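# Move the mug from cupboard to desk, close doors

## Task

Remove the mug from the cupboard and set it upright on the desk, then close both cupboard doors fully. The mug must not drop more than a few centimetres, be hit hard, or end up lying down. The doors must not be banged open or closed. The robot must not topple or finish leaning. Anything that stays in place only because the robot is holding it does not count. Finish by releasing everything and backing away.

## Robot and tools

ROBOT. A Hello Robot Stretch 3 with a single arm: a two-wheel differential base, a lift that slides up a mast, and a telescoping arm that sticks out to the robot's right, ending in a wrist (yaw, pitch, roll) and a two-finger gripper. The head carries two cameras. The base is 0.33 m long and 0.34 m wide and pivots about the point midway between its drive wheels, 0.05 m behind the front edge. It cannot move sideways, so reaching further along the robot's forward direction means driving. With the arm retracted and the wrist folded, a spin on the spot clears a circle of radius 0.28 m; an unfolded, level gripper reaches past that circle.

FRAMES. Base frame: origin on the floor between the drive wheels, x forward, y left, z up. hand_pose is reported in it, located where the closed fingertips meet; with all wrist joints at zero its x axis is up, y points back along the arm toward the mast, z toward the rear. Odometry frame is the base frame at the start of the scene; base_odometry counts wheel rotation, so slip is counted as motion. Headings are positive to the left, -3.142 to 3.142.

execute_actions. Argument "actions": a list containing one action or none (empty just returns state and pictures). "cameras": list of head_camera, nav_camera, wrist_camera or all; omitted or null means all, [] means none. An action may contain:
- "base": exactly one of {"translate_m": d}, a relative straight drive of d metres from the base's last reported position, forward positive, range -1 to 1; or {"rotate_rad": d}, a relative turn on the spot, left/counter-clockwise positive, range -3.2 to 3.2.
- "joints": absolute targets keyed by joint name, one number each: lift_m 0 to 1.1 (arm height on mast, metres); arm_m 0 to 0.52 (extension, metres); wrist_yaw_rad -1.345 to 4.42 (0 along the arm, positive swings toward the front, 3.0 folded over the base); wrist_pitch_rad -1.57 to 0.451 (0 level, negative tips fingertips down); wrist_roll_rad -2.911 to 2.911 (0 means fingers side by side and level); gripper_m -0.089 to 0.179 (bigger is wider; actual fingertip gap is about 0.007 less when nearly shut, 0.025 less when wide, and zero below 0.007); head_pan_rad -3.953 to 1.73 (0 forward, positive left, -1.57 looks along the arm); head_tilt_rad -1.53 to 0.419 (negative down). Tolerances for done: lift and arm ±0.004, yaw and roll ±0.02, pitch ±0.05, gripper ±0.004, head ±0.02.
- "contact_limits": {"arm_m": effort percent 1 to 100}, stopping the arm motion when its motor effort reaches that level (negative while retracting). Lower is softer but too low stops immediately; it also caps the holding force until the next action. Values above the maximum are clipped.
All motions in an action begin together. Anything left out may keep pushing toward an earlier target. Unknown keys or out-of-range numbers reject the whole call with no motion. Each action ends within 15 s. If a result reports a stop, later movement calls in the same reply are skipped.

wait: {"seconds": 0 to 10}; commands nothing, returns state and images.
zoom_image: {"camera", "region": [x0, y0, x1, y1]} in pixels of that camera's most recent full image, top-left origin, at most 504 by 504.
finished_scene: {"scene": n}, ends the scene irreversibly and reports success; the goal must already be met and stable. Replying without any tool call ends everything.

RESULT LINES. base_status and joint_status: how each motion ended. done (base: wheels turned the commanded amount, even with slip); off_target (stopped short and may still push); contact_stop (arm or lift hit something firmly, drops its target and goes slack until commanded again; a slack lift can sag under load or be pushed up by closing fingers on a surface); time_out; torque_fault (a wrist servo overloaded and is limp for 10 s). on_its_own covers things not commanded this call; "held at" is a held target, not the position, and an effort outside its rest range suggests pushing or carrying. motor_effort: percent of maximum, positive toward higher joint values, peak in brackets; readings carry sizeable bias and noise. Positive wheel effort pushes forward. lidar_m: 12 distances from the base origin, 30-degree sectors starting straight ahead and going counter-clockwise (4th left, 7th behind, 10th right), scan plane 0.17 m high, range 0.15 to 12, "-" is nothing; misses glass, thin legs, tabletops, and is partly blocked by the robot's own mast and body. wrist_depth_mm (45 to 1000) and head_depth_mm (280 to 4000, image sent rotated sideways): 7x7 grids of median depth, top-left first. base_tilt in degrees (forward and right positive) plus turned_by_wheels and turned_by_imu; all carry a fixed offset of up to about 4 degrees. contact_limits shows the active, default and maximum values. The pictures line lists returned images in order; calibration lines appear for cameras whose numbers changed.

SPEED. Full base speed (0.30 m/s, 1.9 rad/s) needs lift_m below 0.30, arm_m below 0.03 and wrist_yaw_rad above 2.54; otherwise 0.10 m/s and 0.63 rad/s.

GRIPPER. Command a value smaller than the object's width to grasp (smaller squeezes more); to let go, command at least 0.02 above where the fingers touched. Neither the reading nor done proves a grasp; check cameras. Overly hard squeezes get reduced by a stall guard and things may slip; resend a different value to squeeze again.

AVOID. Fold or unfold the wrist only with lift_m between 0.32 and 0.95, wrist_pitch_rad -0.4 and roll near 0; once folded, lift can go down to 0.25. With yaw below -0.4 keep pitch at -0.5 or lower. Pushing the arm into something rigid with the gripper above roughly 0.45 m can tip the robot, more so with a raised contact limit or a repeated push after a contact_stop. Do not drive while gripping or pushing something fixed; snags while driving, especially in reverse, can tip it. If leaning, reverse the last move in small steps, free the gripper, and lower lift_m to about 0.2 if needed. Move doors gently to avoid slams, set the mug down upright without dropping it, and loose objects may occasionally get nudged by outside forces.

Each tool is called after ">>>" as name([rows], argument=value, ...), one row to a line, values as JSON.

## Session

>>> execute_actions(actions=[])

Scene clock: 0.00 s.
base_odometry: x=+0.000 y=+0.000 heading=+0.000 (m, m, rad; odometry frame)
turned_by_wheels: +0.000 (rad since the last result)
turned_by_imu: +0.000 (rad since the last result)
base_tilt: forward=+0.6 right=+2.0 (deg)
lidar_m: 1.46 1.91 2.46 2.51 1.98 1.86 2.38 2.45 1.84 2.16 1.50 1.43
head_depth_mm: 1292 1310 1328 1330 1354 1361 1377 / 1360 1377 1385 1391 1416 1427 1447 / 1419 1427 1451 1461 1478 1490 1501 / 1480 1498 1521 1541 1550 1568 1592 / 1562 1582 1595 1615 1624 1652 1691 / 1657 1676 1688 1707 1710 1744 1784 / 1746 1752 1797 1813 1828 1859 1873
base_status: not commanded
joint_positions: lift_m=+0.433 arm_m=+0.002 wrist_yaw_rad=+3.048 wrist_pitch_rad=-0.565 wrist_roll_rad=-0.005 gripper_m=+0.037 head_pan_rad=-0.012 head_tilt_rad=+0.012
joint_status: not commanded
motor_effort: left_wheel=+0 right_wheel=+1 lift_m=+44 arm_m=-1 wrist_yaw_rad=+0 wrist_pitch_rad=+7 wrist_roll_rad=+0 gripper_m=+0 head_pan_rad=+1 head_tilt_rad=+2 (%)
hand_pose: x=-0.0021 y=+0.0561 z=+0.4140 quat_wxyz=(+0.229, +0.686, +0.166, +0.671) (m; base frame)
wrist_depth_mm: - - - - - - - / - - - - - - - / - - - - - 974 956 / 943 912 - 864 819 807 772 / 784 760 738 716 715 672 672 / 658 656 629 614 - 579 570 / 575 564 - - 534 526 513
pictures: head_camera (sideways: a quarter turn clockwise sets it upright), nav_camera (sideways: a quarter turn counterclockwise sets it upright), wrist_camera
camera_calibration (this result's frames):
head_camera: T_world_to_cam=[[-0.0240459, 0.0194833, -0.999521, 1.32293], [0.0289529, 0.999404, 0.0187845, -0.0259249], [0.999292, -0.0284874, -0.0245957, -0.0162751], [0, 0, 0, 1]] pos_world=[0.0488251, -0.000329101, 1.32238]
nav_camera: T_world_to_cam=[[-0.0477755, 0.0331273, 0.998309, -1.2622], [-0.022957, -0.999222, 0.032059, 0.0159699], [0.998594, -0.0213865, 0.0484988, -0.110592], [0, 0, 0, 1]] pos_world=[0.0505009, 0.0554055, 1.26491]
wrist_camera: T_world_to_cam=[[0.993909, -0.0969999, -0.0523097, 0.0372122], [-0.102891, -0.646706, -0.755768, 0.390169], [0.0394805, 0.756547, -0.652747, 0.394546], [0, 0, 0, 1]] pos_world=[-0.0124174, -0.0425586, 0.554363]
Images, in order (width x height): head_camera 896x504, nav_camera 672x504, wrist_camera 644x364.

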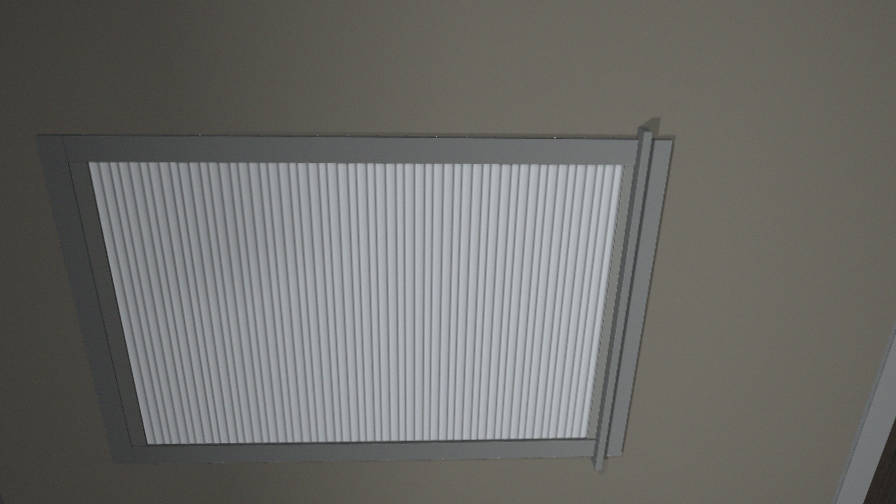

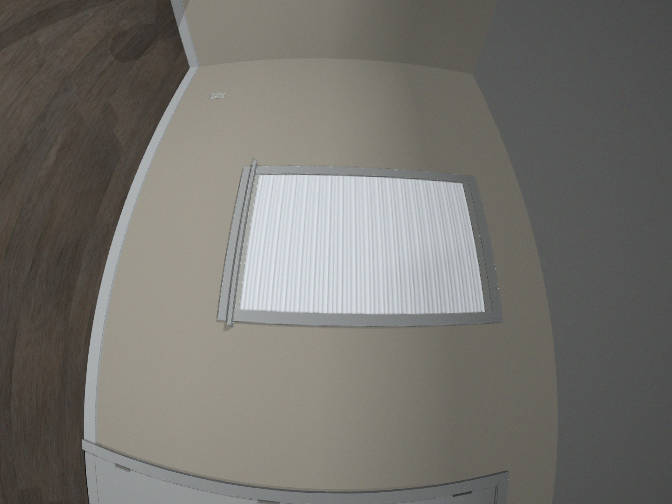

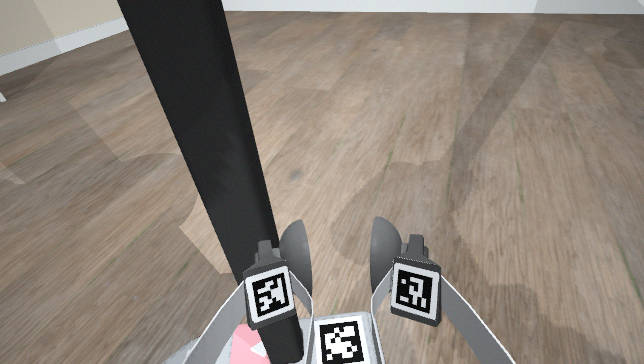

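>>> execute_actions([
  {"joints":{"head_tilt_rad":-0.5,"lift_m":0.28,"wrist_pitch_rad":-0.4}},
], cameras=[])

>>> execute_actions([
  {"base":{"rotate_rad":2.35}},
], cameras=["head_camera"])

>>> execute_actions([
  {"base":{"translate_m":1}},
], cameras=[])

>>> execute_actions([
  {"base":{"translate_m":0.1}},
], cameras=[])

>>> execute_actions([
  {"base":{"rotate_rad":1.85},"joints":{"head_pan_rad":-1.57,"head_tilt_rad":-0.6,"lift_m":0.7,"wrist_yaw_rad":0,"gripper_m":0.06}},
], cameras=[])

>>> execute_actions([
  {"joints":{"wrist_pitch_rad":0,"arm_m":0.2}},
])

Scene clock: 2.53 s.
base_odometry: x=+0.000 y=+0.000 heading=+0.000 (m, m, rad; odometry frame)
turned_by_wheels: +0.000 (rad since the last result)
turned_by_imu: +0.000 (rad since the last result)
base_tilt: forward=+0.6 right=+2.0 (deg)
lidar_m: 1.47 1.91 2.46 2.51 1.98 1.86 2.38 2.45 1.85 2.17 1.50 1.44
head_depth_mm: 1166 1261 1388 1530 1700 1525 1271 / 1212 1317 1440 1608 1765 1525 1268 / 1261 1377 1515 1705 1828 1514 1273 / 1313 1445 1604 1803 1885 1521 1266 / 1374 1518 1709 1915 1872 1515 1274 / 1440 1601 1812 2038 1890 1513 1270 / 1509 1692 1903 2171 1869 1511 1268
base_status: not commanded
joint_positions: lift_m=+0.281 arm_m=+0.002 wrist_yaw_rad=+3.048 wrist_pitch_rad=-0.419 wrist_roll_rad=-0.005 gripper_m=+0.037 head_pan_rad=-0.012 head_tilt_rad=-0.493
joint_status: all done
motor_effort: left_wheel=+0(0) right_wheel=+0(1) lift_m=+27(39) arm_m=-1(0) wrist_yaw_rad=-1(0) wrist_pitch_rad=+11(12) wrist_roll_rad=+1(0) gripper_m=+0(0) head_pan_rad=+1(0) head_tilt_rad=-4(34) (%)
hand_pose: x=-0.0002 y=+0.0767 z=+0.2929 quat_wxyz=(+0.179, +0.696, +0.115, +0.686) (m; base frame)
wrist_depth_mm: - - - - - - - / - - - - - - - / - - - - - 955 953 / 904 879 - 806 771 724 715 / 679 676 - 621 621 598 575 / 551 546 528 518 - 499 487 / 471 486 - - 422 431 419
pictures: none
No camera images: the call's "cameras" was empty. Leave "cameras" out to get every camera's image.

Scene clock: 5.27 s.
base_odometry: x=+0.000 y=+0.000 heading=+2.350 (m, m, rad; odometry frame)
turned_by_wheels: +2.350 (rad since the last result)
turned_by_imu: +2.381 (rad since the last result)
base_tilt: forward=+0.6 right=+2.0 (deg)
lidar_m: 1.87 1.86 2.59 1.85 1.84 1.72 1.44 1.44 1.60 2.48 2.46 2.73
head_depth_mm: 2396 2673 3060 2508 1904 1523 1266 / 2295 2562 2902 2499 1880 1521 1270 / 2227 2430 2743 2472 1884 1525 1276 / 2123 2285 2527 2351 1896 1516 1270 / 2057 1818 1983 2186 1878 1518 1272 / 1984 1745 1906 2111 1875 1508 1260 / 1921 1673 1825 2023 1873 1507 1262
base_status: done
joint_positions: lift_m=+0.280 arm_m=+0.002 wrist_yaw_rad=+3.048 wrist_pitch_rad=-0.419 wrist_roll_rad=-0.005 gripper_m=+0.037 head_pan_rad=-0.012 head_tilt_rad=-0.494
joint_status: not commanded
motor_effort: left_wheel=-3(10) right_wheel=+4(14) lift_m=+27(27) arm_m=-1(2) wrist_yaw_rad=+1(0) wrist_pitch_rad=+11(11) wrist_roll_rad=+1(0) gripper_m=+0(0) head_pan_rad=-1(1) head_tilt_rad=-3(4) (%)
hand_pose: x=-0.0002 y=+0.0767 z=+0.2929 quat_wxyz=(+0.179, +0.696, +0.115, +0.686) (m; base frame)
wrist_depth_mm: - - - - - - - / - - - - - - - / - - - - - 960 914 / 900 844 - 774 778 730 715 / 687 657 - 621 620 589 557 / 562 546 532 535 - 495 491 / 475 488 - - 428 427 417
pictures: head_camera (sideways: a quarter turn clockwise sets it upright)
camera_calibration (this result's frames):
head_camera: T_world_to_cam=[[-0.505312, 0.0252256, -0.862568, 1.14694], [0.0359157, 0.999321, 0.00818473, -0.0121586], [0.862189, -0.0268439, -0.505875, 0.610956], [0, 0, 0, 1]] pos_world=[0.0532391, -0.000381445, 1.29848]
Images, in order (width x height): head_camera 896x504.

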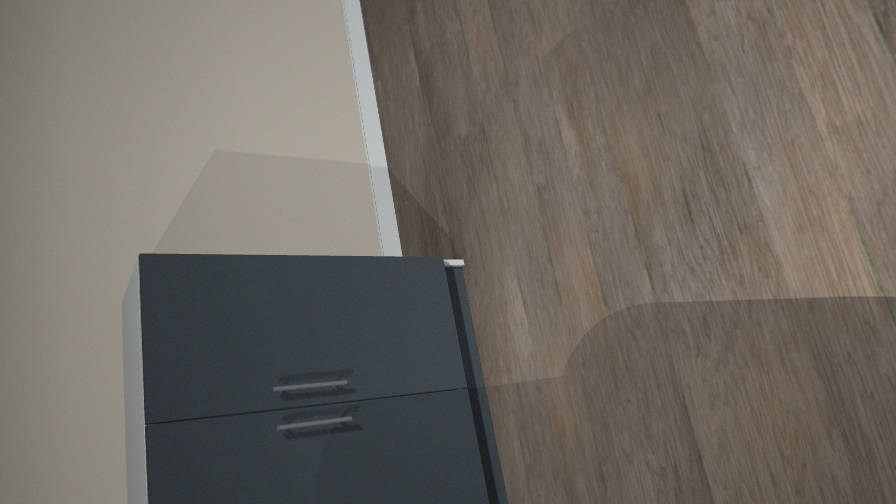

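Scene clock: 10.37 s.
base_odometry: x=-0.702 y=+0.712 heading=+2.350 (m, m, rad; odometry frame)
turned_by_wheels: +0.000 (rad since the last result)
turned_by_imu: +0.005 (rad since the last result)
base_tilt: forward=+0.5 right=+2.1 (deg)
lidar_m: 0.92 0.92 1.03 2.49 2.32 2.84 2.39 2.38 2.58 2.14 2.13 1.68
head_depth_mm: 1394 1559 1743 2004 1896 1528 1267 / 1336 1492 1663 1912 1898 1522 1267 / 1290 1421 1597 1795 1880 1530 1272 / 1242 1329 990 1112 1314 1445 1268 / 1197 1156 941 1055 1191 1383 1271 / 1156 1147 903 1004 1132 1295 1266 / 1124 1136 867 960 1072 1225 1256
base_status: done
joint_positions: lift_m=+0.280 arm_m=+0.002 wrist_yaw_rad=+3.048 wrist_pitch_rad=-0.419 wrist_roll_rad=-0.005 gripper_m=+0.037 head_pan_rad=-0.012 head_tilt_rad=-0.495
joint_status: not commanded
motor_effort: left_wheel=-3(7) right_wheel=+4(12) lift_m=+27(28) arm_m=-1(1) wrist_yaw_rad=+0(1) wrist_pitch_rad=+11(11) wrist_roll_rad=+0(0) gripper_m=+0(0) head_pan_rad=-1(1) head_tilt_rad=-3(3) (%)
hand_pose: x=-0.0002 y=+0.0767 z=+0.2930 quat_wxyz=(+0.179, +0.696, +0.115, +0.686) (m; base frame)
wrist_depth_mm: - - - - - - 757 / - - - - - - 797 / - - - - - 980 828 / 908 854 - 797 761 742 702 / 683 661 - 627 628 584 578 / 555 545 520 523 - 493 484 / 464 489 - - 433 421 419
pictures: none
No camera images: the call's "cameras" was empty. Leave "cameras" out to get every camera's image.

Scene clock: 12.30 s.
base_odometry: x=-0.773 y=+0.783 heading=+2.349 (m, m, rad; odometry frame)
turned_by_wheels: +0.000 (rad since the last result)
turned_by_imu: +0.000 (rad since the last result)
base_tilt: forward=+0.6 right=+2.0 (deg)
lidar_m: 0.83 0.82 0.92 2.32 2.38 2.98 2.49 2.47 2.54 2.11 2.09 1.57
head_depth_mm: 1291 1443 1629 1860 1892 1520 1273 / 1247 1377 1554 1760 1898 1518 1276 / 1200 1314 1482 1679 1831 1520 1269 / 1156 1250 883 995 1133 1392 1267 / 1112 1150 836 936 1060 1231 1269 / 1077 1126 804 893 1008 1159 1257 / 1040 1089 773 856 956 1096 1224
base_status: done
joint_positions: lift_m=+0.280 arm_m=+0.002 wrist_yaw_rad=+3.048 wrist_pitch_rad=-0.418 wrist_roll_rad=-0.005 gripper_m=+0.037 head_pan_rad=-0.012 head_tilt_rad=-0.495
joint_status: not commanded
motor_effort: left_wheel=-3(9) right_wheel=+4(11) lift_m=+27(28) arm_m=-2(1) wrist_yaw_rad=+0(0) wrist_pitch_rad=+11(11) wrist_roll_rad=+1(0) gripper_m=+0(0) head_pan_rad=+2(1) head_tilt_rad=-3(3) (%)
hand_pose: x=-0.0002 y=+0.0767 z=+0.2930 quat_wxyz=(+0.179, +0.696, +0.115, +0.686) (m; base frame)
wrist_depth_mm: - - - - - - 666 / - - - - - - 716 / - - - - - 939 767 / 891 852 - 794 754 740 715 / 705 679 - 627 632 588 582 / 558 542 518 531 - 495 484 / 470 481 - - 430 425 417
pictures: none
No camera images: the call's "cameras" was empty. Leave "cameras" out to get every camera's image.

Scene clock: 16.97 s.
base_odometry: x=-0.773 y=+0.783 heading=-2.084 (m, m, rad; odometry frame)
turned_by_wheels: +1.850 (rad since the last result)
turned_by_imu: +1.876 (rad since the last result)
base_tilt: forward=+0.5 right=+2.1 (deg)
lidar_m: 2.67 2.39 2.57 2.47 2.54 2.21 2.09 1.95 0.87 0.82 0.84 1.75
head_depth_mm: 1109 814 910 1623 1715 1425 1215 / 1087 809 870 1007 1214 1387 1211 / 1081 804 865 1001 1184 1351 1234 / 1073 798 861 989 1163 1339 - / 1071 793 852 974 1156 1352 1206 / 1061 788 844 966 1140 1351 1201 / 1058 782 841 963 1128 1341 1207
base_status: done
joint_positions: lift_m=+0.700 arm_m=+0.002 wrist_yaw_rad=+0.002 wrist_pitch_rad=-0.418 wrist_roll_rad=-0.005 gripper_m=+0.060 head_pan_rad=-1.563 head_tilt_rad=-0.593
joint_status: all done
motor_effort: left_wheel=-3(9) right_wheel=+4(9) lift_m=+58(62) arm_m=-1(1) wrist_yaw_rad=-3(4) wrist_pitch_rad=+11(11) wrist_roll_rad=+0(1) gripper_m=+1(83) head_pan_rad=-2(31) head_tilt_rad=-3(17) (%)
hand_pose: x=-0.0210 y=-0.3710 z=+0.7121 quat_wxyz=(+0.694, +0.148, -0.689, -0.146) (m; base frame)
wrist_depth_mm: 502 508 502 517 521 926 999 / 542 560 543 556 570 - - / 582 595 593 611 613 - - / 650 647 651 669 675 - - / - 722 718 735 754 - - / - 801 786 833 831 - 957 / 964 906 869 890 861 820 851
pictures: none
No camera images: the call's "cameras" was empty. Leave "cameras" out to get every camera's image.

Scene clock: 19.67 s.
base_odometry: x=-0.773 y=+0.783 heading=-2.084 (m, m, rad; odometry frame)
turned_by_wheels: +0.000 (rad since the last result)
turned_by_imu: +0.000 (rad since the last result)
base_tilt: forward=+0.5 right=+2.0 (deg)
lidar_m: 2.68 2.38 2.58 2.47 2.54 2.21 2.10 1.94 0.87 0.82 0.84 1.75
head_depth_mm: 1107 813 906 1632 1710 1423 1239 / 1085 806 868 1006 1162 - 1190 / 1084 804 864 993 1119 - 1202 / 1072 797 861 983 1133 1344 1208 / 1073 792 853 975 1152 1357 1205 / 1063 787 845 965 1145 1350 1204 / 1061 782 844 963 1128 1336 1202
base_status: not commanded
joint_positions: lift_m=+0.700 arm_m=+0.200 wrist_yaw_rad=+0.002 wrist_pitch_rad=-0.021 wrist_roll_rad=-0.005 gripper_m=+0.060 head_pan_rad=-1.563 head_tilt_rad=-0.593
joint_status: all done
motor_effort: left_wheel=-4(3) right_wheel=+4(4) lift_m=+59(58) arm_m=+6(8) wrist_yaw_rad=-2(2) wrist_pitch_rad=+13(14) wrist_roll_rad=+0(1) gripper_m=+0(0) head_pan_rad=-1(1) head_tilt_rad=-3(4) (%)
hand_pose: x=-0.0210 y=-0.6002 z=+0.8087 quat_wxyz=(+0.709, +0.008, -0.705, -0.007) (m; base frame)
wrist_depth_mm: 358 358 355 360 360 358 797 / 369 366 363 367 372 365 822 / 375 374 374 372 378 382 833 / 381 378 381 383 389 388 876 / 389 391 390 395 394 398 874 / 400 401 399 404 410 406 890 / 410 410 416 417 414 418 908
pictures: head_camera (sideways: a quarter turn clockwise sets it upright), nav_camera (sideways: a quarter turn counterclockwise sets it upright), wrist_camera
camera_calibration (this result's frames):
head_camera: T_world_to_cam=[[0.0146376, 0.588056, -0.808688, 1.07351], [0.99984, -0.0169298, 0.0057867, -0.0149157], [-0.010288, -0.808643, -0.58821, 0.723398], [0, 0, 0, 1]] pos_world=[0.00664196, -0.0465675, 1.29373]
nav_camera: T_world_to_cam=[[0.0366428, -0.527355, 0.848854, -1.06739], [-0.999324, -0.0168893, 0.0326456, 0.0211883], [-0.00287928, -0.849477, -0.527618, 0.645363], [0, 0, 0, 1]] pos_world=[0.0621443, -0.0143148, 1.24587]
wrist_camera: T_world_to_cam=[[-0.998576, -0.0263734, -0.046368, 0.00870573], [0.0412737, 0.168677, -0.984807, 0.939696], [0.0337939, -0.985319, -0.167348, -0.288717], [0, 0, 0, 1]] pos_world=[-0.0203346, -0.442753, 0.877507]
Images, in order (width x height): head_camera 896x504, nav_camera 672x504, wrist_camera 644x364.

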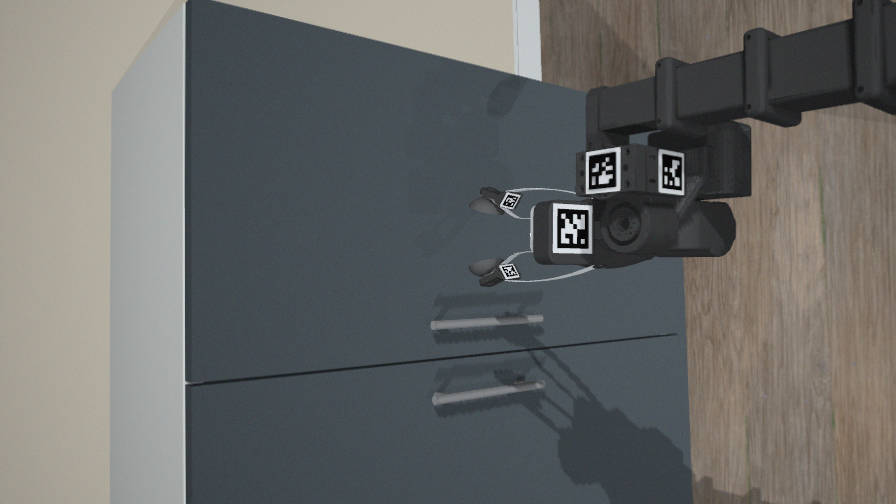

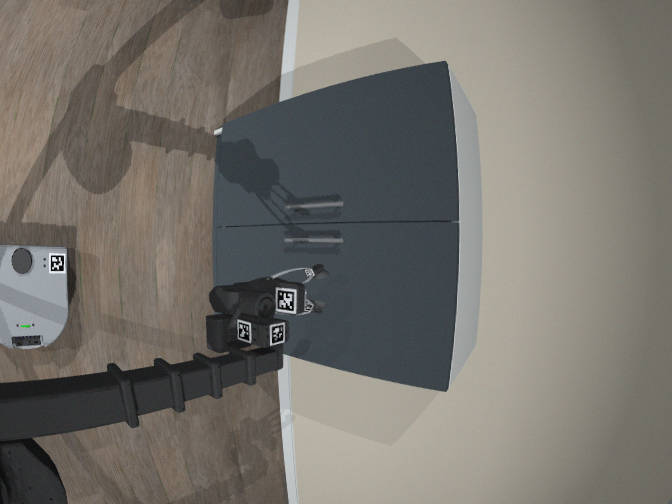

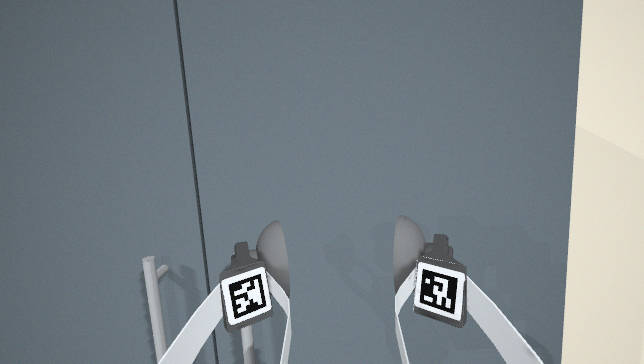

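>>> execute_actions([
  {"base":{"rotate_rad":0.06},"joints":{"lift_m":0.56}},
], cameras=[])

>>> execute_actions([
  {"base":{"translate_m":0.175},"joints":{"arm_m":0.33}},
], cameras=["wrist_camera"])

Scene clock: 21.90 s.
base_odometry: x=-0.773 y=+0.783 heading=-2.024 (m, m, rad; odometry frame)
turned_by_wheels: +0.060 (rad since the last result)
turned_by_imu: +0.061 (rad since the last result)
base_tilt: forward=+0.6 right=+2.0 (deg)
lidar_m: 2.67 2.38 2.56 2.48 2.57 2.18 2.09 1.82 0.85 0.82 0.86 1.85
head_depth_mm: 1085 793 857 1005 1655 1430 1210 / 1091 797 856 985 1164 1354 - / 1074 798 857 987 1164 1338 1156 / 1067 797 856 987 1168 1347 1188 / 1078 797 858 989 1158 1356 1210 / 1072 794 855 984 1158 1345 1202 / 1074 796 857 984 1165 1339 1202
base_status: done
joint_positions: lift_m=+0.560 arm_m=+0.200 wrist_yaw_rad=+0.002 wrist_pitch_rad=-0.021 wrist_roll_rad=-0.005 gripper_m=+0.060 head_pan_rad=-1.563 head_tilt_rad=-0.593
joint_status: all done
motor_effort: left_wheel=-3(8) right_wheel=+4(9) lift_m=+27(54) arm_m=+5(5) wrist_yaw_rad=-2(1) wrist_pitch_rad=+12(12) wrist_roll_rad=+1(1) gripper_m=+0(0) head_pan_rad=-3(3) head_tilt_rad=-4(4) (%)
hand_pose: x=-0.0210 y=-0.6002 z=+0.6697 quat_wxyz=(+0.709, +0.008, -0.705, -0.007) (m; base frame)
wrist_depth_mm: 375 369 363 361 356 351 342 / 380 380 373 367 361 358 351 / 389 386 378 378 371 361 356 / 393 396 386 383 377 374 366 / 417 408 395 389 389 381 376 / 428 419 408 406 400 390 383 / 429 430 426 411 404 400 397
pictures: none
No camera images: the call's "cameras" was empty. Leave "cameras" out to get every camera's image.

Scene clock: 24.77 s.
base_odometry: x=-0.849 y=+0.626 heading=-2.024 (m, m, rad; odometry frame)
turned_by_wheels: +0.000 (rad since the last result)
turned_by_imu: +0.000 (rad since the last result)
base_tilt: forward=+0.6 right=+2.0 (deg)
lidar_m: 2.50 2.22 2.54 2.47 2.57 2.35 2.27 1.82 0.86 0.83 0.86 1.85
head_depth_mm: 1090 796 858 993 1168 1362 1212 / 1086 797 856 990 1160 1355 - / 1073 799 859 987 1106 1366 1210 / 1079 801 859 966 1151 1369 1211 / 1070 799 860 990 1162 1350 1199 / 1071 800 857 987 1166 1342 1200 / 1074 797 859 989 1226 1413 1202
base_status: done
joint_positions: lift_m=+0.560 arm_m=+0.330 wrist_yaw_rad=+0.002 wrist_pitch_rad=-0.021 wrist_roll_rad=-0.005 gripper_m=+0.060 head_pan_rad=-1.563 head_tilt_rad=-0.593
joint_status: all done
motor_effort: left_wheel=-2(4) right_wheel=+5(9) lift_m=+27(28) arm_m=+6(2) wrist_yaw_rad=-1(2) wrist_pitch_rad=+12(12) wrist_roll_rad=+0(0) gripper_m=+0(0) head_pan_rad=-1(3) head_tilt_rad=-4(4) (%)
hand_pose: x=-0.0210 y=-0.7302 z=+0.6698 quat_wxyz=(+0.709, +0.008, -0.705, -0.007) (m; base frame)
wrist_depth_mm: 246 245 241 236 233 230 226 / 254 250 247 242 241 235 232 / 260 258 250 248 247 240 238 / 267 263 259 255 252 244 243 / 275 269 263 259 258 252 250 / 283 278 274 269 263 258 255 / 289 284 281 272 271 263 260
pictures: wrist_camera
camera_calibration (this result's frames):
wrist_camera: T_world_to_cam=[[-0.998579, -0.026284, -0.0463579, -0.00113368], [0.0412926, 0.168271, -0.984875, 0.824573], [0.0336871, -0.98539, -0.166947, -0.440393], [0, 0, 0, 1]] pos_world=[-0.0203452, -0.572741, 0.738527]
Images, in order (width x height): wrist_camera 644x364.

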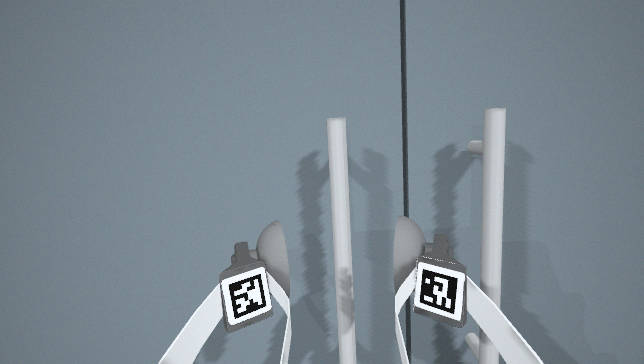

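>>> execute_actions([
  {"joints":{"arm_m":0.403},"contact_limits":{"arm_m":15}},
], cameras=[])

>>> execute_actions([
  {"joints":{"gripper_m":-0.06}},
], cameras=[])

>>> execute_actions([
  {"joints":{"arm_m":0.36}},
], cameras=["wrist_camera","head_camera"])

Scene clock: 26.67 s.
base_odometry: x=-0.849 y=+0.626 heading=-2.024 (m, m, rad; odometry frame)
turned_by_wheels: +0.000 (rad since the last result)
turned_by_imu: +0.000 (rad since the last result)
base_tilt: forward=+0.5 right=+2.1 (deg)
lidar_m: 2.49 2.22 2.55 2.47 2.58 2.35 2.27 1.82 0.85 0.82 0.86 1.86
head_depth_mm: 1092 800 857 986 1165 1361 1208 / 1087 798 856 986 1163 1349 - / 1072 799 857 990 - 1344 1213 / 1073 795 860 970 1195 1363 1205 / 1077 798 858 988 1164 1346 1207 / 1072 797 857 990 1169 1343 1206 / 1069 792 859 990 1226 1401 1204
base_status: not commanded
joint_positions: lift_m=+0.560 arm_m=+0.403 wrist_yaw_rad=+0.002 wrist_pitch_rad=-0.021 wrist_roll_rad=-0.005 gripper_m=+0.060 head_pan_rad=-1.563 head_tilt_rad=-0.593
joint_status: all done
motor_effort: left_wheel=-3(4) right_wheel=+5(5) lift_m=+27(27) arm_m=+5(2) wrist_yaw_rad=-1(1) wrist_pitch_rad=+12(12) wrist_roll_rad=+1(1) gripper_m=+0(0) head_pan_rad=-1(2) head_tilt_rad=-4(4) (%)
contact_limits: arm_m 15 (drawing in: default 27, maximum 43; extending or still: default 35, maximum 58)
hand_pose: x=-0.0210 y=-0.8032 z=+0.6698 quat_wxyz=(+0.709, +0.008, -0.705, -0.007) (m; base frame)
wrist_depth_mm: 175 173 171 169 166 164 162 / 180 179 176 172 170 168 165 / 184 183 179 177 174 171 166 / 189 186 185 180 178 177 171 / 195 192 189 184 184 180 175 / 201 198 194 190 188 183 181 / 206 203 198 195 192 189 185
pictures: none
No camera images: the call's "cameras" was empty. Leave "cameras" out to get every camera's image.

Scene clock: 28.33 s.
base_odometry: x=-0.849 y=+0.626 heading=-2.024 (m, m, rad; odometry frame)
turned_by_wheels: +0.000 (rad since the last result)
turned_by_imu: +0.000 (rad since the last result)
base_tilt: forward=+0.6 right=+2.0 (deg)
lidar_m: 2.50 2.22 2.54 2.48 2.58 2.36 2.27 1.83 0.85 0.82 0.86 1.85
head_depth_mm: 1089 800 855 990 1169 1353 1208 / 1084 797 856 983 1161 1347 - / 1075 798 857 990 - 1348 1210 / 1073 795 857 968 1181 1359 1207 / 1075 798 855 985 1166 1341 1209 / 1072 796 859 989 1168 1342 1200 / 1072 795 861 985 1232 1406 1201
base_status: not commanded
joint_positions: lift_m=+0.560 arm_m=+0.403 wrist_yaw_rad=+0.000 wrist_pitch_rad=-0.020 wrist_roll_rad=-0.005 gripper_m=-0.059 head_pan_rad=-1.563 head_tilt_rad=-0.593
joint_status: all done
motor_effort: left_wheel=-4(3) right_wheel=+6(6) lift_m=+27(28) arm_m=+0(5) wrist_yaw_rad=+1(1) wrist_pitch_rad=+12(12) wrist_roll_rad=+0(1) gripper_m=-27(99) head_pan_rad=-2(2) head_tilt_rad=-4(3) (%)
hand_pose: x=-0.0216 y=-0.8036 z=+0.6699 quat_wxyz=(+0.709, +0.007, -0.705, -0.008) (m; base frame)
wrist_depth_mm: 174 172 169 167 165 163 161 / 179 177 173 171 170 167 165 / 183 181 178 174 173 172 166 / 187 184 183 178 177 174 170 / 192 190 187 181 181 179 175 / 200 195 192 150 185 184 180 / 202 202 196 194 192 188 185
pictures: none
No camera images: the call's "cameras" was empty. Leave "cameras" out to get every camera's image.

Scene clock: 29.73 s.
base_odometry: x=-0.849 y=+0.626 heading=-2.024 (m, m, rad; odometry frame)
turned_by_wheels: +0.000 (rad since the last result)
turned_by_imu: +0.001 (rad since the last result)
base_tilt: forward=+0.6 right=+2.0 (deg)
lidar_m: 2.50 2.22 2.54 2.47 2.57 2.34 2.27 1.82 0.85 0.78 0.84 1.86
head_depth_mm: 1089 796 856 985 1163 1354 1212 / 1085 796 858 984 1162 1357 - / 1075 798 844 986 1083 1391 1211 / 1078 782 811 923 1119 1342 1208 / 1079 783 821 945 1121 1328 1206 / 1080 775 834 964 1145 1343 1197 / 1072 783 845 979 1223 1404 1201
base_status: not commanded
joint_positions: lift_m=+0.560 arm_m=+0.361 wrist_yaw_rad=+0.012 wrist_pitch_rad=-0.021 wrist_roll_rad=-0.005 gripper_m=-0.053 head_pan_rad=-1.563 head_tilt_rad=-0.593
joint_status: all done
on_its_own: gripper_m is held at -0.054, not at your -0.060, by its stall guard, which is still easing
motor_effort: left_wheel=+1(4) right_wheel=-4(6) lift_m=+27(28) arm_m=-7(13) wrist_yaw_rad=-12(12) wrist_pitch_rad=+12(13) wrist_roll_rad=+0(0) gripper_m=-25(26) head_pan_rad=-2(2) head_tilt_rad=-4(3) (%)
hand_pose: x=-0.0184 y=-0.7611 z=+0.6698 quat_wxyz=(+0.709, +0.012, -0.705, -0.003) (m; base frame)
wrist_depth_mm: 192 184 175 166 160 201 198 / 198 190 179 169 164 206 202 / 204 195 184 172 168 209 208 / 211 201 189 177 173 215 210 / 219 206 195 164 177 220 218 / 225 213 202 149 227 225 222 / 231 219 206 194 187 232 228
pictures: head_camera (sideways: a quarter turn clockwise sets it upright), wrist_camera
camera_calibration (this result's frames):
head_camera: T_world_to_cam=[[0.0146376, 0.588114, -0.808645, 1.07346], [0.99984, -0.0169309, 0.00578493, -0.0149134], [-0.0102889, -0.808601, -0.588268, 0.723474], [0, 0, 0, 1]] pos_world=[0.00664192, -0.0465669, 1.29373]
wrist_camera: T_world_to_cam=[[-0.99825, -0.0367207, -0.0463557, -0.0072175], [0.0395375, 0.168508, -0.984907, 0.829884], [0.0439778, -0.985016, -0.166761, -0.470625], [0, 0, 0, 1]] pos_world=[-0.0193194, -0.60368, 0.738542]
Images, in order (width x height): head_camera 896x504, wrist_camera 644x364.

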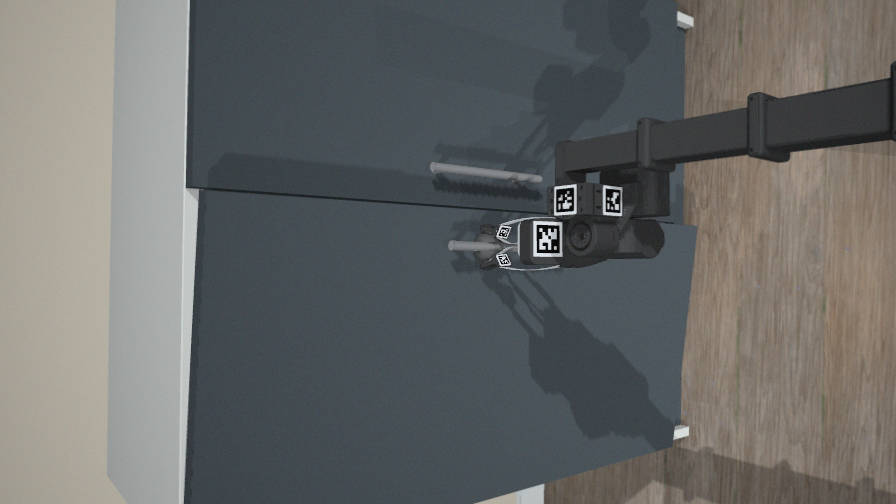

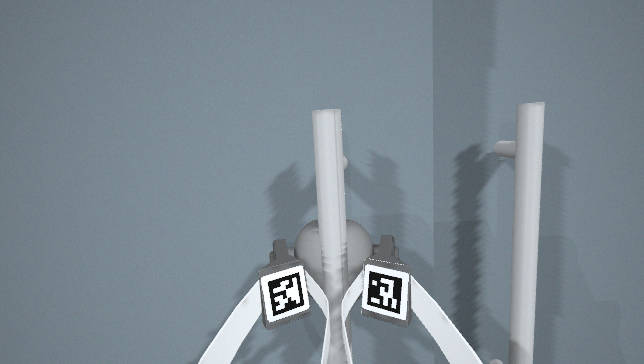

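>>> execute_actions([
  {"base":{"translate_m":0.025},"joints":{"arm_m":0.301,"gripper_m":-0.045,"head_pan_rad":-1.3}},
], cameras=[])

>>> execute_actions([
  {"base":{"translate_m":0.074},"joints":{"arm_m":0.211,"wrist_yaw_rad":-0.1}},
], cameras=[])

>>> execute_actions([
  {"base":{"translate_m":0.095},"joints":{"arm_m":0.139,"wrist_yaw_rad":-0.2}},
], cameras=[])

>>> execute_actions([
  {"joints":{"gripper_m":0.035}},
], cameras=[])

>>> execute_actions([
  {"joints":{"arm_m":0.05}},
], cameras=[])

>>> execute_actions([
  {"base":{"translate_m":-0.296},"joints":{"gripper_m":0.06,"wrist_yaw_rad":0}},
])

Scene clock: 31.57 s.
base_odometry: x=-0.860 y=+0.603 heading=-2.024 (m, m, rad; odometry frame)
turned_by_wheels: +0.000 (rad since the last result)
turned_by_imu: +0.000 (rad since the last result)
base_tilt: forward=+0.5 right=+2.1 (deg)
lidar_m: 2.47 2.20 2.54 2.47 2.57 2.38 2.29 1.82 0.86 0.71 0.82 1.85
head_depth_mm: 1047 767 698 866 1058 - - / 1076 820 740 831 923 - 1208 / 1084 791 784 894 1037 1234 1203 / 1114 791 839 966 1131 1347 1206 / 1158 820 902 1057 1298 1410 1205 / 1187 1329 1529 1773 1696 1409 1204 / 1218 1372 1586 1851 1693 1407 1198
base_status: done
joint_positions: lift_m=+0.560 arm_m=+0.301 wrist_yaw_rad=-0.002 wrist_pitch_rad=-0.021 wrist_roll_rad=-0.005 gripper_m=-0.044 head_pan_rad=-1.307 head_tilt_rad=-0.593
joint_status: all done
motor_effort: left_wheel=-3(9) right_wheel=+5(17) lift_m=+28(28) arm_m=-7(11) wrist_yaw_rad=+2(16) wrist_pitch_rad=+13(13) wrist_roll_rad=+1(0) gripper_m=-21(28) head_pan_rad=+5(20) head_tilt_rad=-4(4) (%)
hand_pose: x=-0.0220 y=-0.7021 z=+0.6696 quat_wxyz=(+0.709, +0.007, -0.705, -0.009) (m; base frame)
wrist_depth_mm: 224 205 184 168 157 256 252 / 231 210 189 173 161 262 260 / 240 218 195 172 165 268 266 / 249 225 201 175 168 276 272 / 258 231 207 182 171 281 281 / 272 242 217 149 173 288 284 / 284 249 223 199 184 293 292
pictures: none
No camera images: the call's "cameras" was empty. Leave "cameras" out to get every camera's image.

Scene clock: 33.47 s.
base_odometry: x=-0.893 y=+0.537 heading=-2.024 (m, m, rad; odometry frame)
turned_by_wheels: +0.000 (rad since the last result)
turned_by_imu: +0.000 (rad since the last result)
base_tilt: forward=+0.5 right=+2.0 (deg)
lidar_m: 2.40 2.12 2.54 2.47 2.57 2.45 2.37 1.83 0.85 0.61 0.82 1.86
head_depth_mm: 1043 897 614 679 821 1211 - / 1075 890 675 752 839 - 1162 / 1085 802 748 840 964 1143 1211 / 1123 797 837 956 1118 1338 1203 / 1161 1276 1453 1673 1655 1420 1206 / 1190 1335 1523 1774 1704 1412 1201 / 1221 1376 1586 1854 1692 1417 1202
base_status: done
joint_positions: lift_m=+0.560 arm_m=+0.212 wrist_yaw_rad=-0.101 wrist_pitch_rad=-0.023 wrist_roll_rad=-0.005 gripper_m=-0.044 head_pan_rad=-1.307 head_tilt_rad=-0.593
joint_status: all done
motor_effort: left_wheel=-3(12) right_wheel=+3(12) lift_m=+28(27) arm_m=-7(8) wrist_yaw_rad=+1(40) wrist_pitch_rad=+13(13) wrist_roll_rad=+1(0) gripper_m=-21(25) head_pan_rad=+4(3) head_tilt_rad=-4(4) (%)
hand_pose: x=-0.0471 y=-0.6108 z=+0.6693 quat_wxyz=(+0.708, -0.027, -0.705, -0.044) (m; base frame)
wrist_depth_mm: 285 235 198 171 150 358 367 / 296 245 207 177 155 367 369 / 310 255 212 175 158 375 378 / 326 264 219 176 163 385 388 / 350 274 227 163 165 396 403 / 366 289 241 150 164 406 406 / 627 301 246 205 179 415 426
pictures: none
No camera images: the call's "cameras" was empty. Leave "cameras" out to get every camera's image.

Scene clock: 35.47 s.
base_odometry: x=-0.934 y=+0.451 heading=-2.024 (m, m, rad; odometry frame)
turned_by_wheels: +0.000 (rad since the last result)
turned_by_imu: +0.000 (rad since the last result)
base_tilt: forward=+0.6 right=+2.0 (deg)
lidar_m: 2.30 2.04 2.55 2.47 2.58 2.56 2.47 1.83 0.55 0.53 1.35 1.86
head_depth_mm: 1053 901 584 626 684 824 1274 / 1077 890 658 724 802 887 - / 1100 790 767 862 972 1123 1211 / 1130 1250 1374 1581 1610 1382 1204 / 1159 1300 1481 1716 1712 1408 1206 / 1191 1340 1520 1781 1678 1411 1206 / 1226 1388 1588 1829 1693 1405 1203
base_status: done
joint_positions: lift_m=+0.560 arm_m=+0.140 wrist_yaw_rad=-0.198 wrist_pitch_rad=-0.023 wrist_roll_rad=-0.005 gripper_m=-0.044 head_pan_rad=-1.307 head_tilt_rad=-0.593
joint_status: all done
motor_effort: left_wheel=-4(10) right_wheel=+4(12) lift_m=+28(28) arm_m=-7(11) wrist_yaw_rad=-3(48) wrist_pitch_rad=+14(14) wrist_roll_rad=+0(0) gripper_m=-21(26) head_pan_rad=+2(4) head_tilt_rad=-3(3) (%)
hand_pose: x=-0.0717 y=-0.5351 z=+0.6691 quat_wxyz=(+0.705, -0.061, -0.702, -0.078) (m; base frame)
wrist_depth_mm: 758 287 221 176 148 459 480 / 800 303 227 181 152 468 493 / 819 317 235 179 157 483 509 / 833 332 245 181 160 497 519 / 840 351 254 181 162 507 533 / 873 375 274 151 160 513 548 / 851 398 286 214 178 541 568
pictures: none
No camera images: the call's "cameras" was empty. Leave "cameras" out to get every camera's image.

Scene clock: 36.77 s.
base_odometry: x=-0.934 y=+0.451 heading=-2.024 (m, m, rad; odometry frame)
turned_by_wheels: +0.000 (rad since the last result)
turned_by_imu: +0.000 (rad since the last result)
base_tilt: forward=+0.5 right=+2.1 (deg)
lidar_m: 2.30 2.04 2.54 2.48 2.58 2.55 2.46 1.82 0.55 0.54 1.35 1.85
head_depth_mm: 1050 902 590 632 695 839 1266 / 1072 892 664 730 809 886 - / 1101 793 769 862 976 1126 1205 / 1135 1249 1381 1581 1608 1385 1207 / 1161 1306 1479 1702 1702 1409 1205 / 1196 1336 1532 1779 1690 1414 1206 / 1222 1386 1574 1856 1695 1405 1201
base_status: not commanded
joint_positions: lift_m=+0.560 arm_m=+0.139 wrist_yaw_rad=-0.196 wrist_pitch_rad=-0.022 wrist_roll_rad=-0.005 gripper_m=+0.035 head_pan_rad=-1.307 head_tilt_rad=-0.593
joint_status: all done
motor_effort: left_wheel=-2(3) right_wheel=+3(4) lift_m=+28(28) arm_m=-6(8) wrist_yaw_rad=-5(4) wrist_pitch_rad=+13(14) wrist_roll_rad=+0(0) gripper_m=+0(90) head_pan_rad=+2(2) head_tilt_rad=-3(3) (%)
hand_pose: x=-0.0713 y=-0.5351 z=+0.6693 quat_wxyz=(+0.705, -0.061, -0.702, -0.078) (m; base frame)
wrist_depth_mm: 755 292 225 183 155 460 476 / 789 310 234 187 158 469 494 / 809 323 242 194 162 473 502 / 824 337 252 200 165 504 512 / 810 360 265 191 166 504 526 / 867 379 290 194 - 521 557 / 882 407 277 218 181 534 569
pictures: none
No camera images: the call's "cameras" was empty. Leave "cameras" out to get every camera's image.

Scene clock: 38.63 s.
base_odometry: x=-0.934 y=+0.451 heading=-2.024 (m, m, rad; odometry frame)
turned_by_wheels: +0.000 (rad since the last result)
turned_by_imu: +0.000 (rad since the last result)
base_tilt: forward=+0.6 right=+2.0 (deg)
lidar_m: 2.31 2.04 2.54 2.47 2.57 2.55 2.46 1.83 0.55 0.54 1.35 1.85
head_depth_mm: 1050 903 588 633 694 806 1212 / 1075 892 664 729 809 907 1011 / 1093 793 771 862 977 1129 1211 / 1129 1255 1375 1592 1596 1377 1210 / 1166 1297 1468 1702 1705 1416 1206 / 1192 1345 1532 1766 1694 1409 1210 / 1218 1385 1579 1855 1699 1409 1201
base_status: not commanded
joint_positions: lift_m=+0.560 arm_m=+0.050 wrist_yaw_rad=-0.198 wrist_pitch_rad=-0.022 wrist_roll_rad=-0.005 gripper_m=+0.035 head_pan_rad=-1.307 head_tilt_rad=-0.593
joint_status: all done
motor_effort: left_wheel=-2(3) right_wheel=+3(3) lift_m=+28(28) arm_m=-6(8) wrist_yaw_rad=-1(3) wrist_pitch_rad=+13(13) wrist_roll_rad=+0(0) gripper_m=+0(0) head_pan_rad=+4(3) head_tilt_rad=-3(4) (%)
hand_pose: x=-0.0717 y=-0.4461 z=+0.6695 quat_wxyz=(+0.705, -0.062, -0.702, -0.078) (m; base frame)
wrist_depth_mm: 851 407 318 255 520 555 574 / 872 427 324 262 548 573 592 / 897 446 339 259 527 578 600 / 890 467 351 271 542 586 618 / 930 499 368 275 572 603 646 / 919 964 405 277 - 618 642 / 965 978 383 288 618 639 666
pictures: none
No camera images: the call's "cameras" was empty. Leave "cameras" out to get every camera's image.

Scene clock: 42.53 s.
base_odometry: x=-0.805 y=+0.717 heading=-2.025 (m, m, rad; odometry frame)
turned_by_wheels: +0.000 (rad since the last result)
turned_by_imu: -0.001 (rad since the last result)
base_tilt: forward=+0.5 right=+2.1 (deg)
lidar_m: 2.60 2.31 2.53 2.48 2.57 2.25 2.17 1.83 0.85 0.82 0.55 1.85
head_depth_mm: 1049 767 807 918 1064 1259 1219 / 1073 888 867 961 1108 1322 1235 / 1081 975 1270 1362 1270 1355 1241 / 1111 967 1206 1057 1263 1349 1181 / 1135 961 612 723 849 1142 1202 / 1183 837 798 1004 1558 1406 1206 / 1223 1345 1574 1842 1688 1412 1199
base_status: done
joint_positions: lift_m=+0.560 arm_m=+0.050 wrist_yaw_rad=-0.003 wrist_pitch_rad=-0.022 wrist_roll_rad=-0.005 gripper_m=+0.060 head_pan_rad=-1.307 head_tilt_rad=-0.593
joint_status: all done
motor_effort: left_wheel=-3(7) right_wheel=+4(5) lift_m=+28(28) arm_m=-6(6) wrist_yaw_rad=+2(2) wrist_pitch_rad=+13(13) wrist_roll_rad=+0(0) gripper_m=+0(84) head_pan_rad=+4(3) head_tilt_rad=-4(4) (%)
hand_pose: x=-0.0222 y=-0.4511 z=+0.6695 quat_wxyz=(+0.709, +0.007, -0.705, -0.009) (m; base frame)
wrist_depth_mm: 250 757 873 485 493 488 490 / 304 786 957 511 507 502 924 / 349 758 966 520 514 501 914 / 298 742 - 542 519 520 950 / 430 769 - 558 531 530 984 / 477 640 738 569 560 558 - / 592 277 903 576 576 559 -
pictures: head_camera (sideways: a quarter turn clockwise sets it upright), nav_camera (sideways: a quarter turn counterclockwise sets it upright), wrist_camera
camera_calibration (this result's frames):
head_camera: T_world_to_cam=[[-0.134764, 0.572653, -0.808645, 1.07437], [0.97154, 0.236804, 0.00578493, -0.0147408], [0.194803, -0.784852, -0.588268, 0.722223], [0, 0, 0, 1]] pos_world=[0.0184161, -0.044912, 1.29373]
nav_camera: T_world_to_cam=[[0.169003, -0.500948, 0.848816, -1.06815], [-0.962477, -0.269393, 0.032645, 0.0209644], [0.212312, -0.822483, -0.527679, 0.64413], [0, 0, 0, 1]] pos_world=[0.0639415, 0.000347305, 1.24587]
wrist_camera: T_world_to_cam=[[-0.998686, -0.0218114, -0.046379, 0.00708696], [0.0420423, 0.168901, -0.984736, 0.777628], [0.0293119, -0.985392, -0.167762, -0.164916], [0, 0, 0, 1]] pos_world=[-0.0207816, -0.293695, 0.73842]
Images, in order (width x height): head_camera 896x504, nav_camera 672x504, wrist_camera 644x364.

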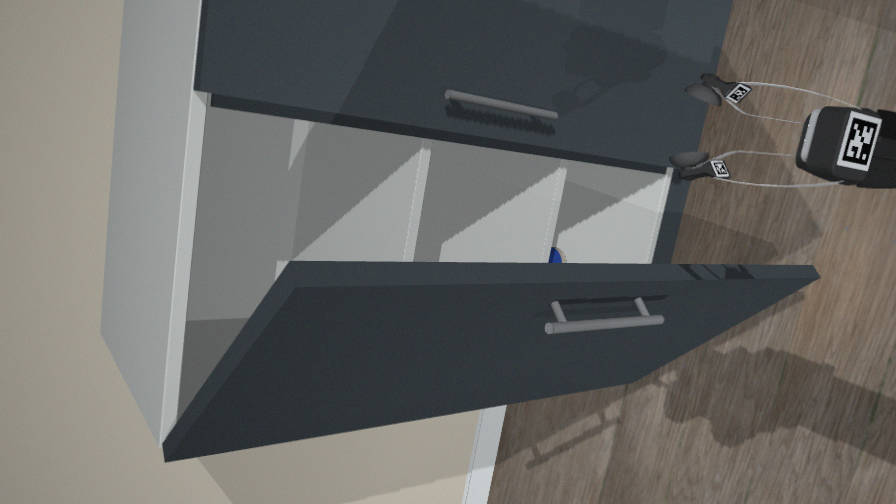

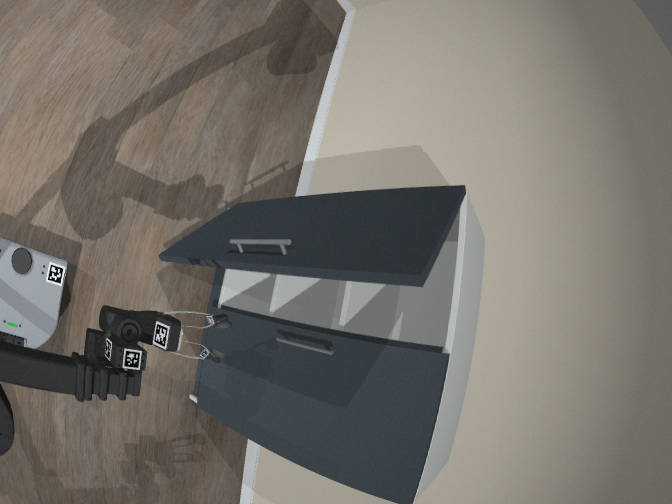

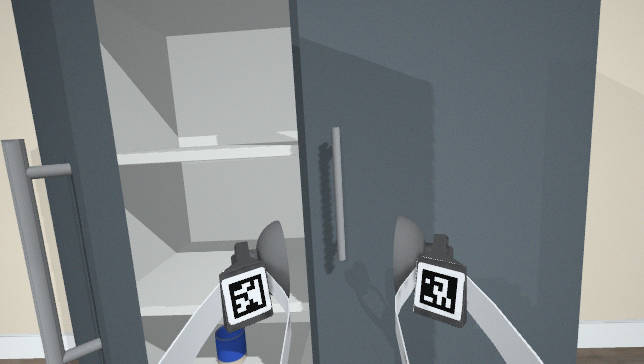

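>>> execute_actions([
  {"joints":{"arm_m":0.2,"gripper_m":0,"wrist_yaw_rad":0.35,"lift_m":0.35,"head_pan_rad":-1.57,"head_tilt_rad":-0.9}},
], cameras=[])

>>> execute_actions([
  {"base":{"translate_m":0.17},"joints":{"lift_m":0.22}},
], cameras=["nav_camera"])

>>> execute_actions([
  {"base":{"translate_m":0.19},"joints":{"arm_m":0.14}},
])

Scene clock: 45.47 s.
base_odometry: x=-0.805 y=+0.717 heading=-2.025 (m, m, rad; odometry frame)
turned_by_wheels: +0.000 (rad since the last result)
turned_by_imu: +0.000 (rad since the last result)
base_tilt: forward=+0.5 right=+2.0 (deg)
lidar_m: 2.59 2.31 2.54 2.47 2.57 2.24 2.17 1.83 0.85 0.82 0.55 1.85
head_depth_mm: 741 870 1063 1525 1394 1240 1121 / 740 875 1062 1367 1394 1244 1138 / 742 872 1065 1360 1449 1230 - / 740 875 1067 1363 1430 1241 1154 / 1120 1007 1266 1488 1361 1233 1114 / 1120 1000 1208 897 1338 1232 1105 / 505 555 740 1161 1380 1226 1105
base_status: not commanded
joint_positions: lift_m=+0.350 arm_m=+0.200 wrist_yaw_rad=+0.348 wrist_pitch_rad=-0.021 wrist_roll_rad=-0.005 gripper_m=+0.000 head_pan_rad=-1.563 head_tilt_rad=-0.888
joint_status: all done
motor_effort: left_wheel=-2(3) right_wheel=+4(3) lift_m=+27(25) arm_m=+5(10) wrist_yaw_rad=+2(3) wrist_pitch_rad=+12(13) wrist_roll_rad=+1(0) gripper_m=-2(88) head_pan_rad=-2(19) head_tilt_rad=-6(28) (%)
hand_pose: x=+0.0658 y=-0.5849 z=+0.4597 quat_wxyz=(+0.700, +0.130, -0.693, +0.115) (m; base frame)
wrist_depth_mm: 132 283 547 524 488 316 292 / 133 229 692 830 769 322 298 / 136 193 701 886 789 335 304 / - 166 648 760 567 338 310 / - 149 664 891 434 349 320 / - 150 688 - 410 359 325 / 904 153 619 634 593 362 335
pictures: none
No camera images: the call's "cameras" was empty. Leave "cameras" out to get every camera's image.

Scene clock: 48.37 s.
base_odometry: x=-0.879 y=+0.564 heading=-2.025 (m, m, rad; odometry frame)
turned_by_wheels: +0.000 (rad since the last result)
turned_by_imu: +0.000 (rad since the last result)
base_tilt: forward=+0.5 right=+2.1 (deg)
lidar_m: 2.43 2.16 2.54 2.47 2.57 2.42 2.34 1.83 0.85 0.46 0.59 1.85
head_depth_mm: 741 877 1066 1351 1398 1248 1115 / 742 874 1067 1352 1398 1236 1138 / 1121 985 1197 1417 1399 1234 - / 1121 1012 1270 1493 1415 1212 1151 / 1117 956 628 805 1199 1234 1110 / 465 517 709 1115 1380 1234 1108 / 533 735 1671 1566 1377 1221 1104
base_status: done
joint_positions: lift_m=+0.220 arm_m=+0.200 wrist_yaw_rad=+0.348 wrist_pitch_rad=-0.017 wrist_roll_rad=-0.005 gripper_m=+0.000 head_pan_rad=-1.563 head_tilt_rad=-0.888
joint_status: all done
motor_effort: left_wheel=-4(7) right_wheel=+4(15) lift_m=+27(28) arm_m=+4(5) wrist_yaw_rad=+2(14) wrist_pitch_rad=+10(12) wrist_roll_rad=+1(0) gripper_m=-2(3) head_pan_rad=-3(3) head_tilt_rad=-7(5) (%)
hand_pose: x=+0.0657 y=-0.5850 z=+0.3308 quat_wxyz=(+0.700, +0.128, -0.693, +0.116) (m; base frame)
wrist_depth_mm: - 72 310 714 780 690 629 / - 70 265 715 772 708 640 / - 67 230 652 758 718 344 / - 65 203 733 808 730 680 / - 62 181 664 757 744 338 / - 60 159 - 593 547 346 / - 58 119 517 460 417 353
pictures: nav_camera (sideways: a quarter turn counterclockwise sets it upright)
camera_calibration (this result's frames):
nav_camera: T_world_to_cam=[[0.0382887, -0.751846, 0.658226, -0.818931], [-0.999257, -0.0258818, 0.0285634, 0.0265144], [-0.00443919, -0.658831, -0.752278, 0.937608], [0, 0, 0, 1]] pos_world=[0.0620127, 0.00270066, 1.24363]
Images, in order (width x height): nav_camera 672x504.

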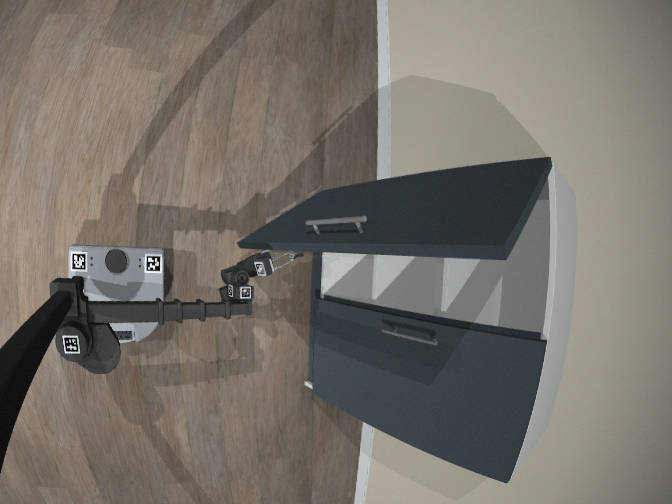

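Scene clock: 51.43 s.
base_odometry: x=-0.962 y=+0.394 heading=-2.025 (m, m, rad; odometry frame)
turned_by_wheels: +0.000 (rad since the last result)
turned_by_imu: +0.000 (rad since the last result)
base_tilt: forward=+0.6 right=+2.0 (deg)
lidar_m: 2.24 1.98 2.54 2.46 2.57 2.62 2.52 1.83 0.89 0.40 0.40 1.86
head_depth_mm: 1131 969 1098 1360 1396 1244 1118 / 1119 1018 1275 1490 1398 1247 1136 / 1123 1016 1276 1501 1394 1264 - / 1122 1010 1271 1496 1389 1207 1154 / 976 955 1091 1037 1152 1237 1112 / 478 407 516 1510 1372 1234 1106 / 1196 1416 1712 1564 1381 1229 1106
base_status: done
joint_positions: lift_m=+0.220 arm_m=+0.140 wrist_yaw_rad=+0.348 wrist_pitch_rad=-0.017 wrist_roll_rad=-0.005 gripper_m=+0.000 head_pan_rad=-1.563 head_tilt_rad=-0.888
joint_status: all done
motor_effort: left_wheel=-3(3) right_wheel=+4(9) lift_m=+27(27) arm_m=-7(7) wrist_yaw_rad=+2(4) wrist_pitch_rad=+10(10) wrist_roll_rad=+1(1) gripper_m=-2(2) head_pan_rad=-1(2) head_tilt_rad=-6(6) (%)
hand_pose: x=+0.0657 y=-0.5259 z=+0.3308 quat_wxyz=(+0.700, +0.128, -0.693, +0.116) (m; base frame)
wrist_depth_mm: - 85 124 223 744 730 684 / - 85 123 224 741 757 693 / - 85 124 222 483 765 680 / - 85 123 221 735 783 727 / - 85 123 198 748 727 707 / - 85 122 - 600 551 531 / - 85 115 220 526 466 424
pictures: head_camera (sideways: a quarter turn clockwise sets it upright), nav_camera (sideways: a quarter turn counterclockwise sets it upright), wrist_camera
camera_calibration (this result's frames):
head_camera: T_world_to_cam=[[0.0131085, 0.798216, -0.602228, 0.804462], [0.999843, -0.0176698, -0.00165701, -0.00522405], [-0.0119639, -0.602112, -0.798322, 0.996683], [0, 0, 0, 1]] pos_world=[0.00660217, -0.0421123, 1.28014]
nav_camera: T_world_to_cam=[[0.0382887, -0.751846, 0.658226, -0.818931], [-0.999257, -0.0258818, 0.0285634, 0.0265144], [-0.00443919, -0.658831, -0.752278, 0.937608], [0, 0, 0, 1]] pos_world=[0.0620127, 0.00270065, 1.24363]
wrist_camera: T_world_to_cam=[[-0.93045, -0.363488, -0.0462577, -0.106744], [-0.0168383, 0.168524, -0.985554, 0.456964], [0.366033, -0.916229, -0.162924, -0.285428], [0, 0, 0, 1]] pos_world=[0.0128507, -0.377327, 0.398922]
Images, in order (width x height): head_camera 896x504, nav_camera 672x504, wrist_camera 644x364.

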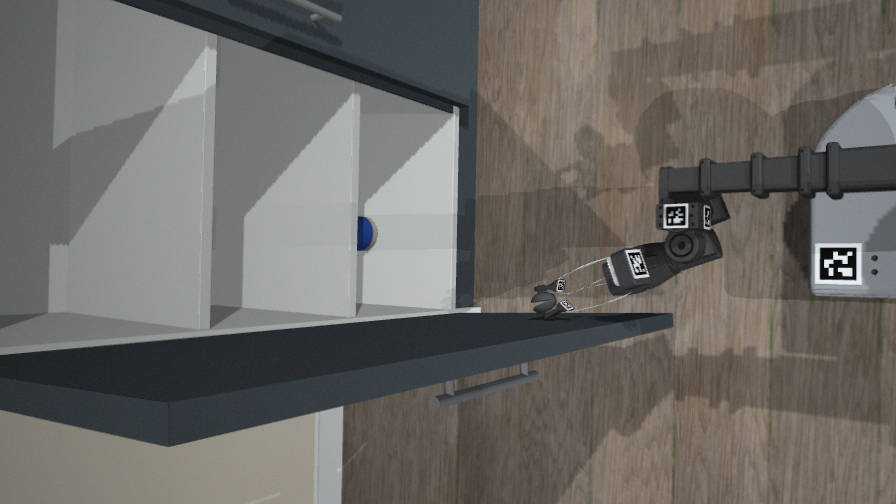

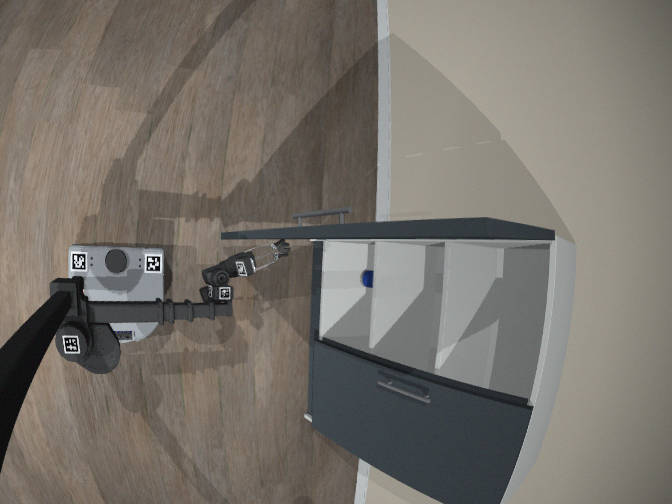

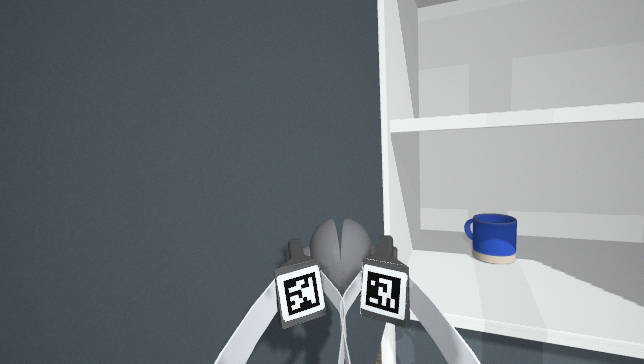

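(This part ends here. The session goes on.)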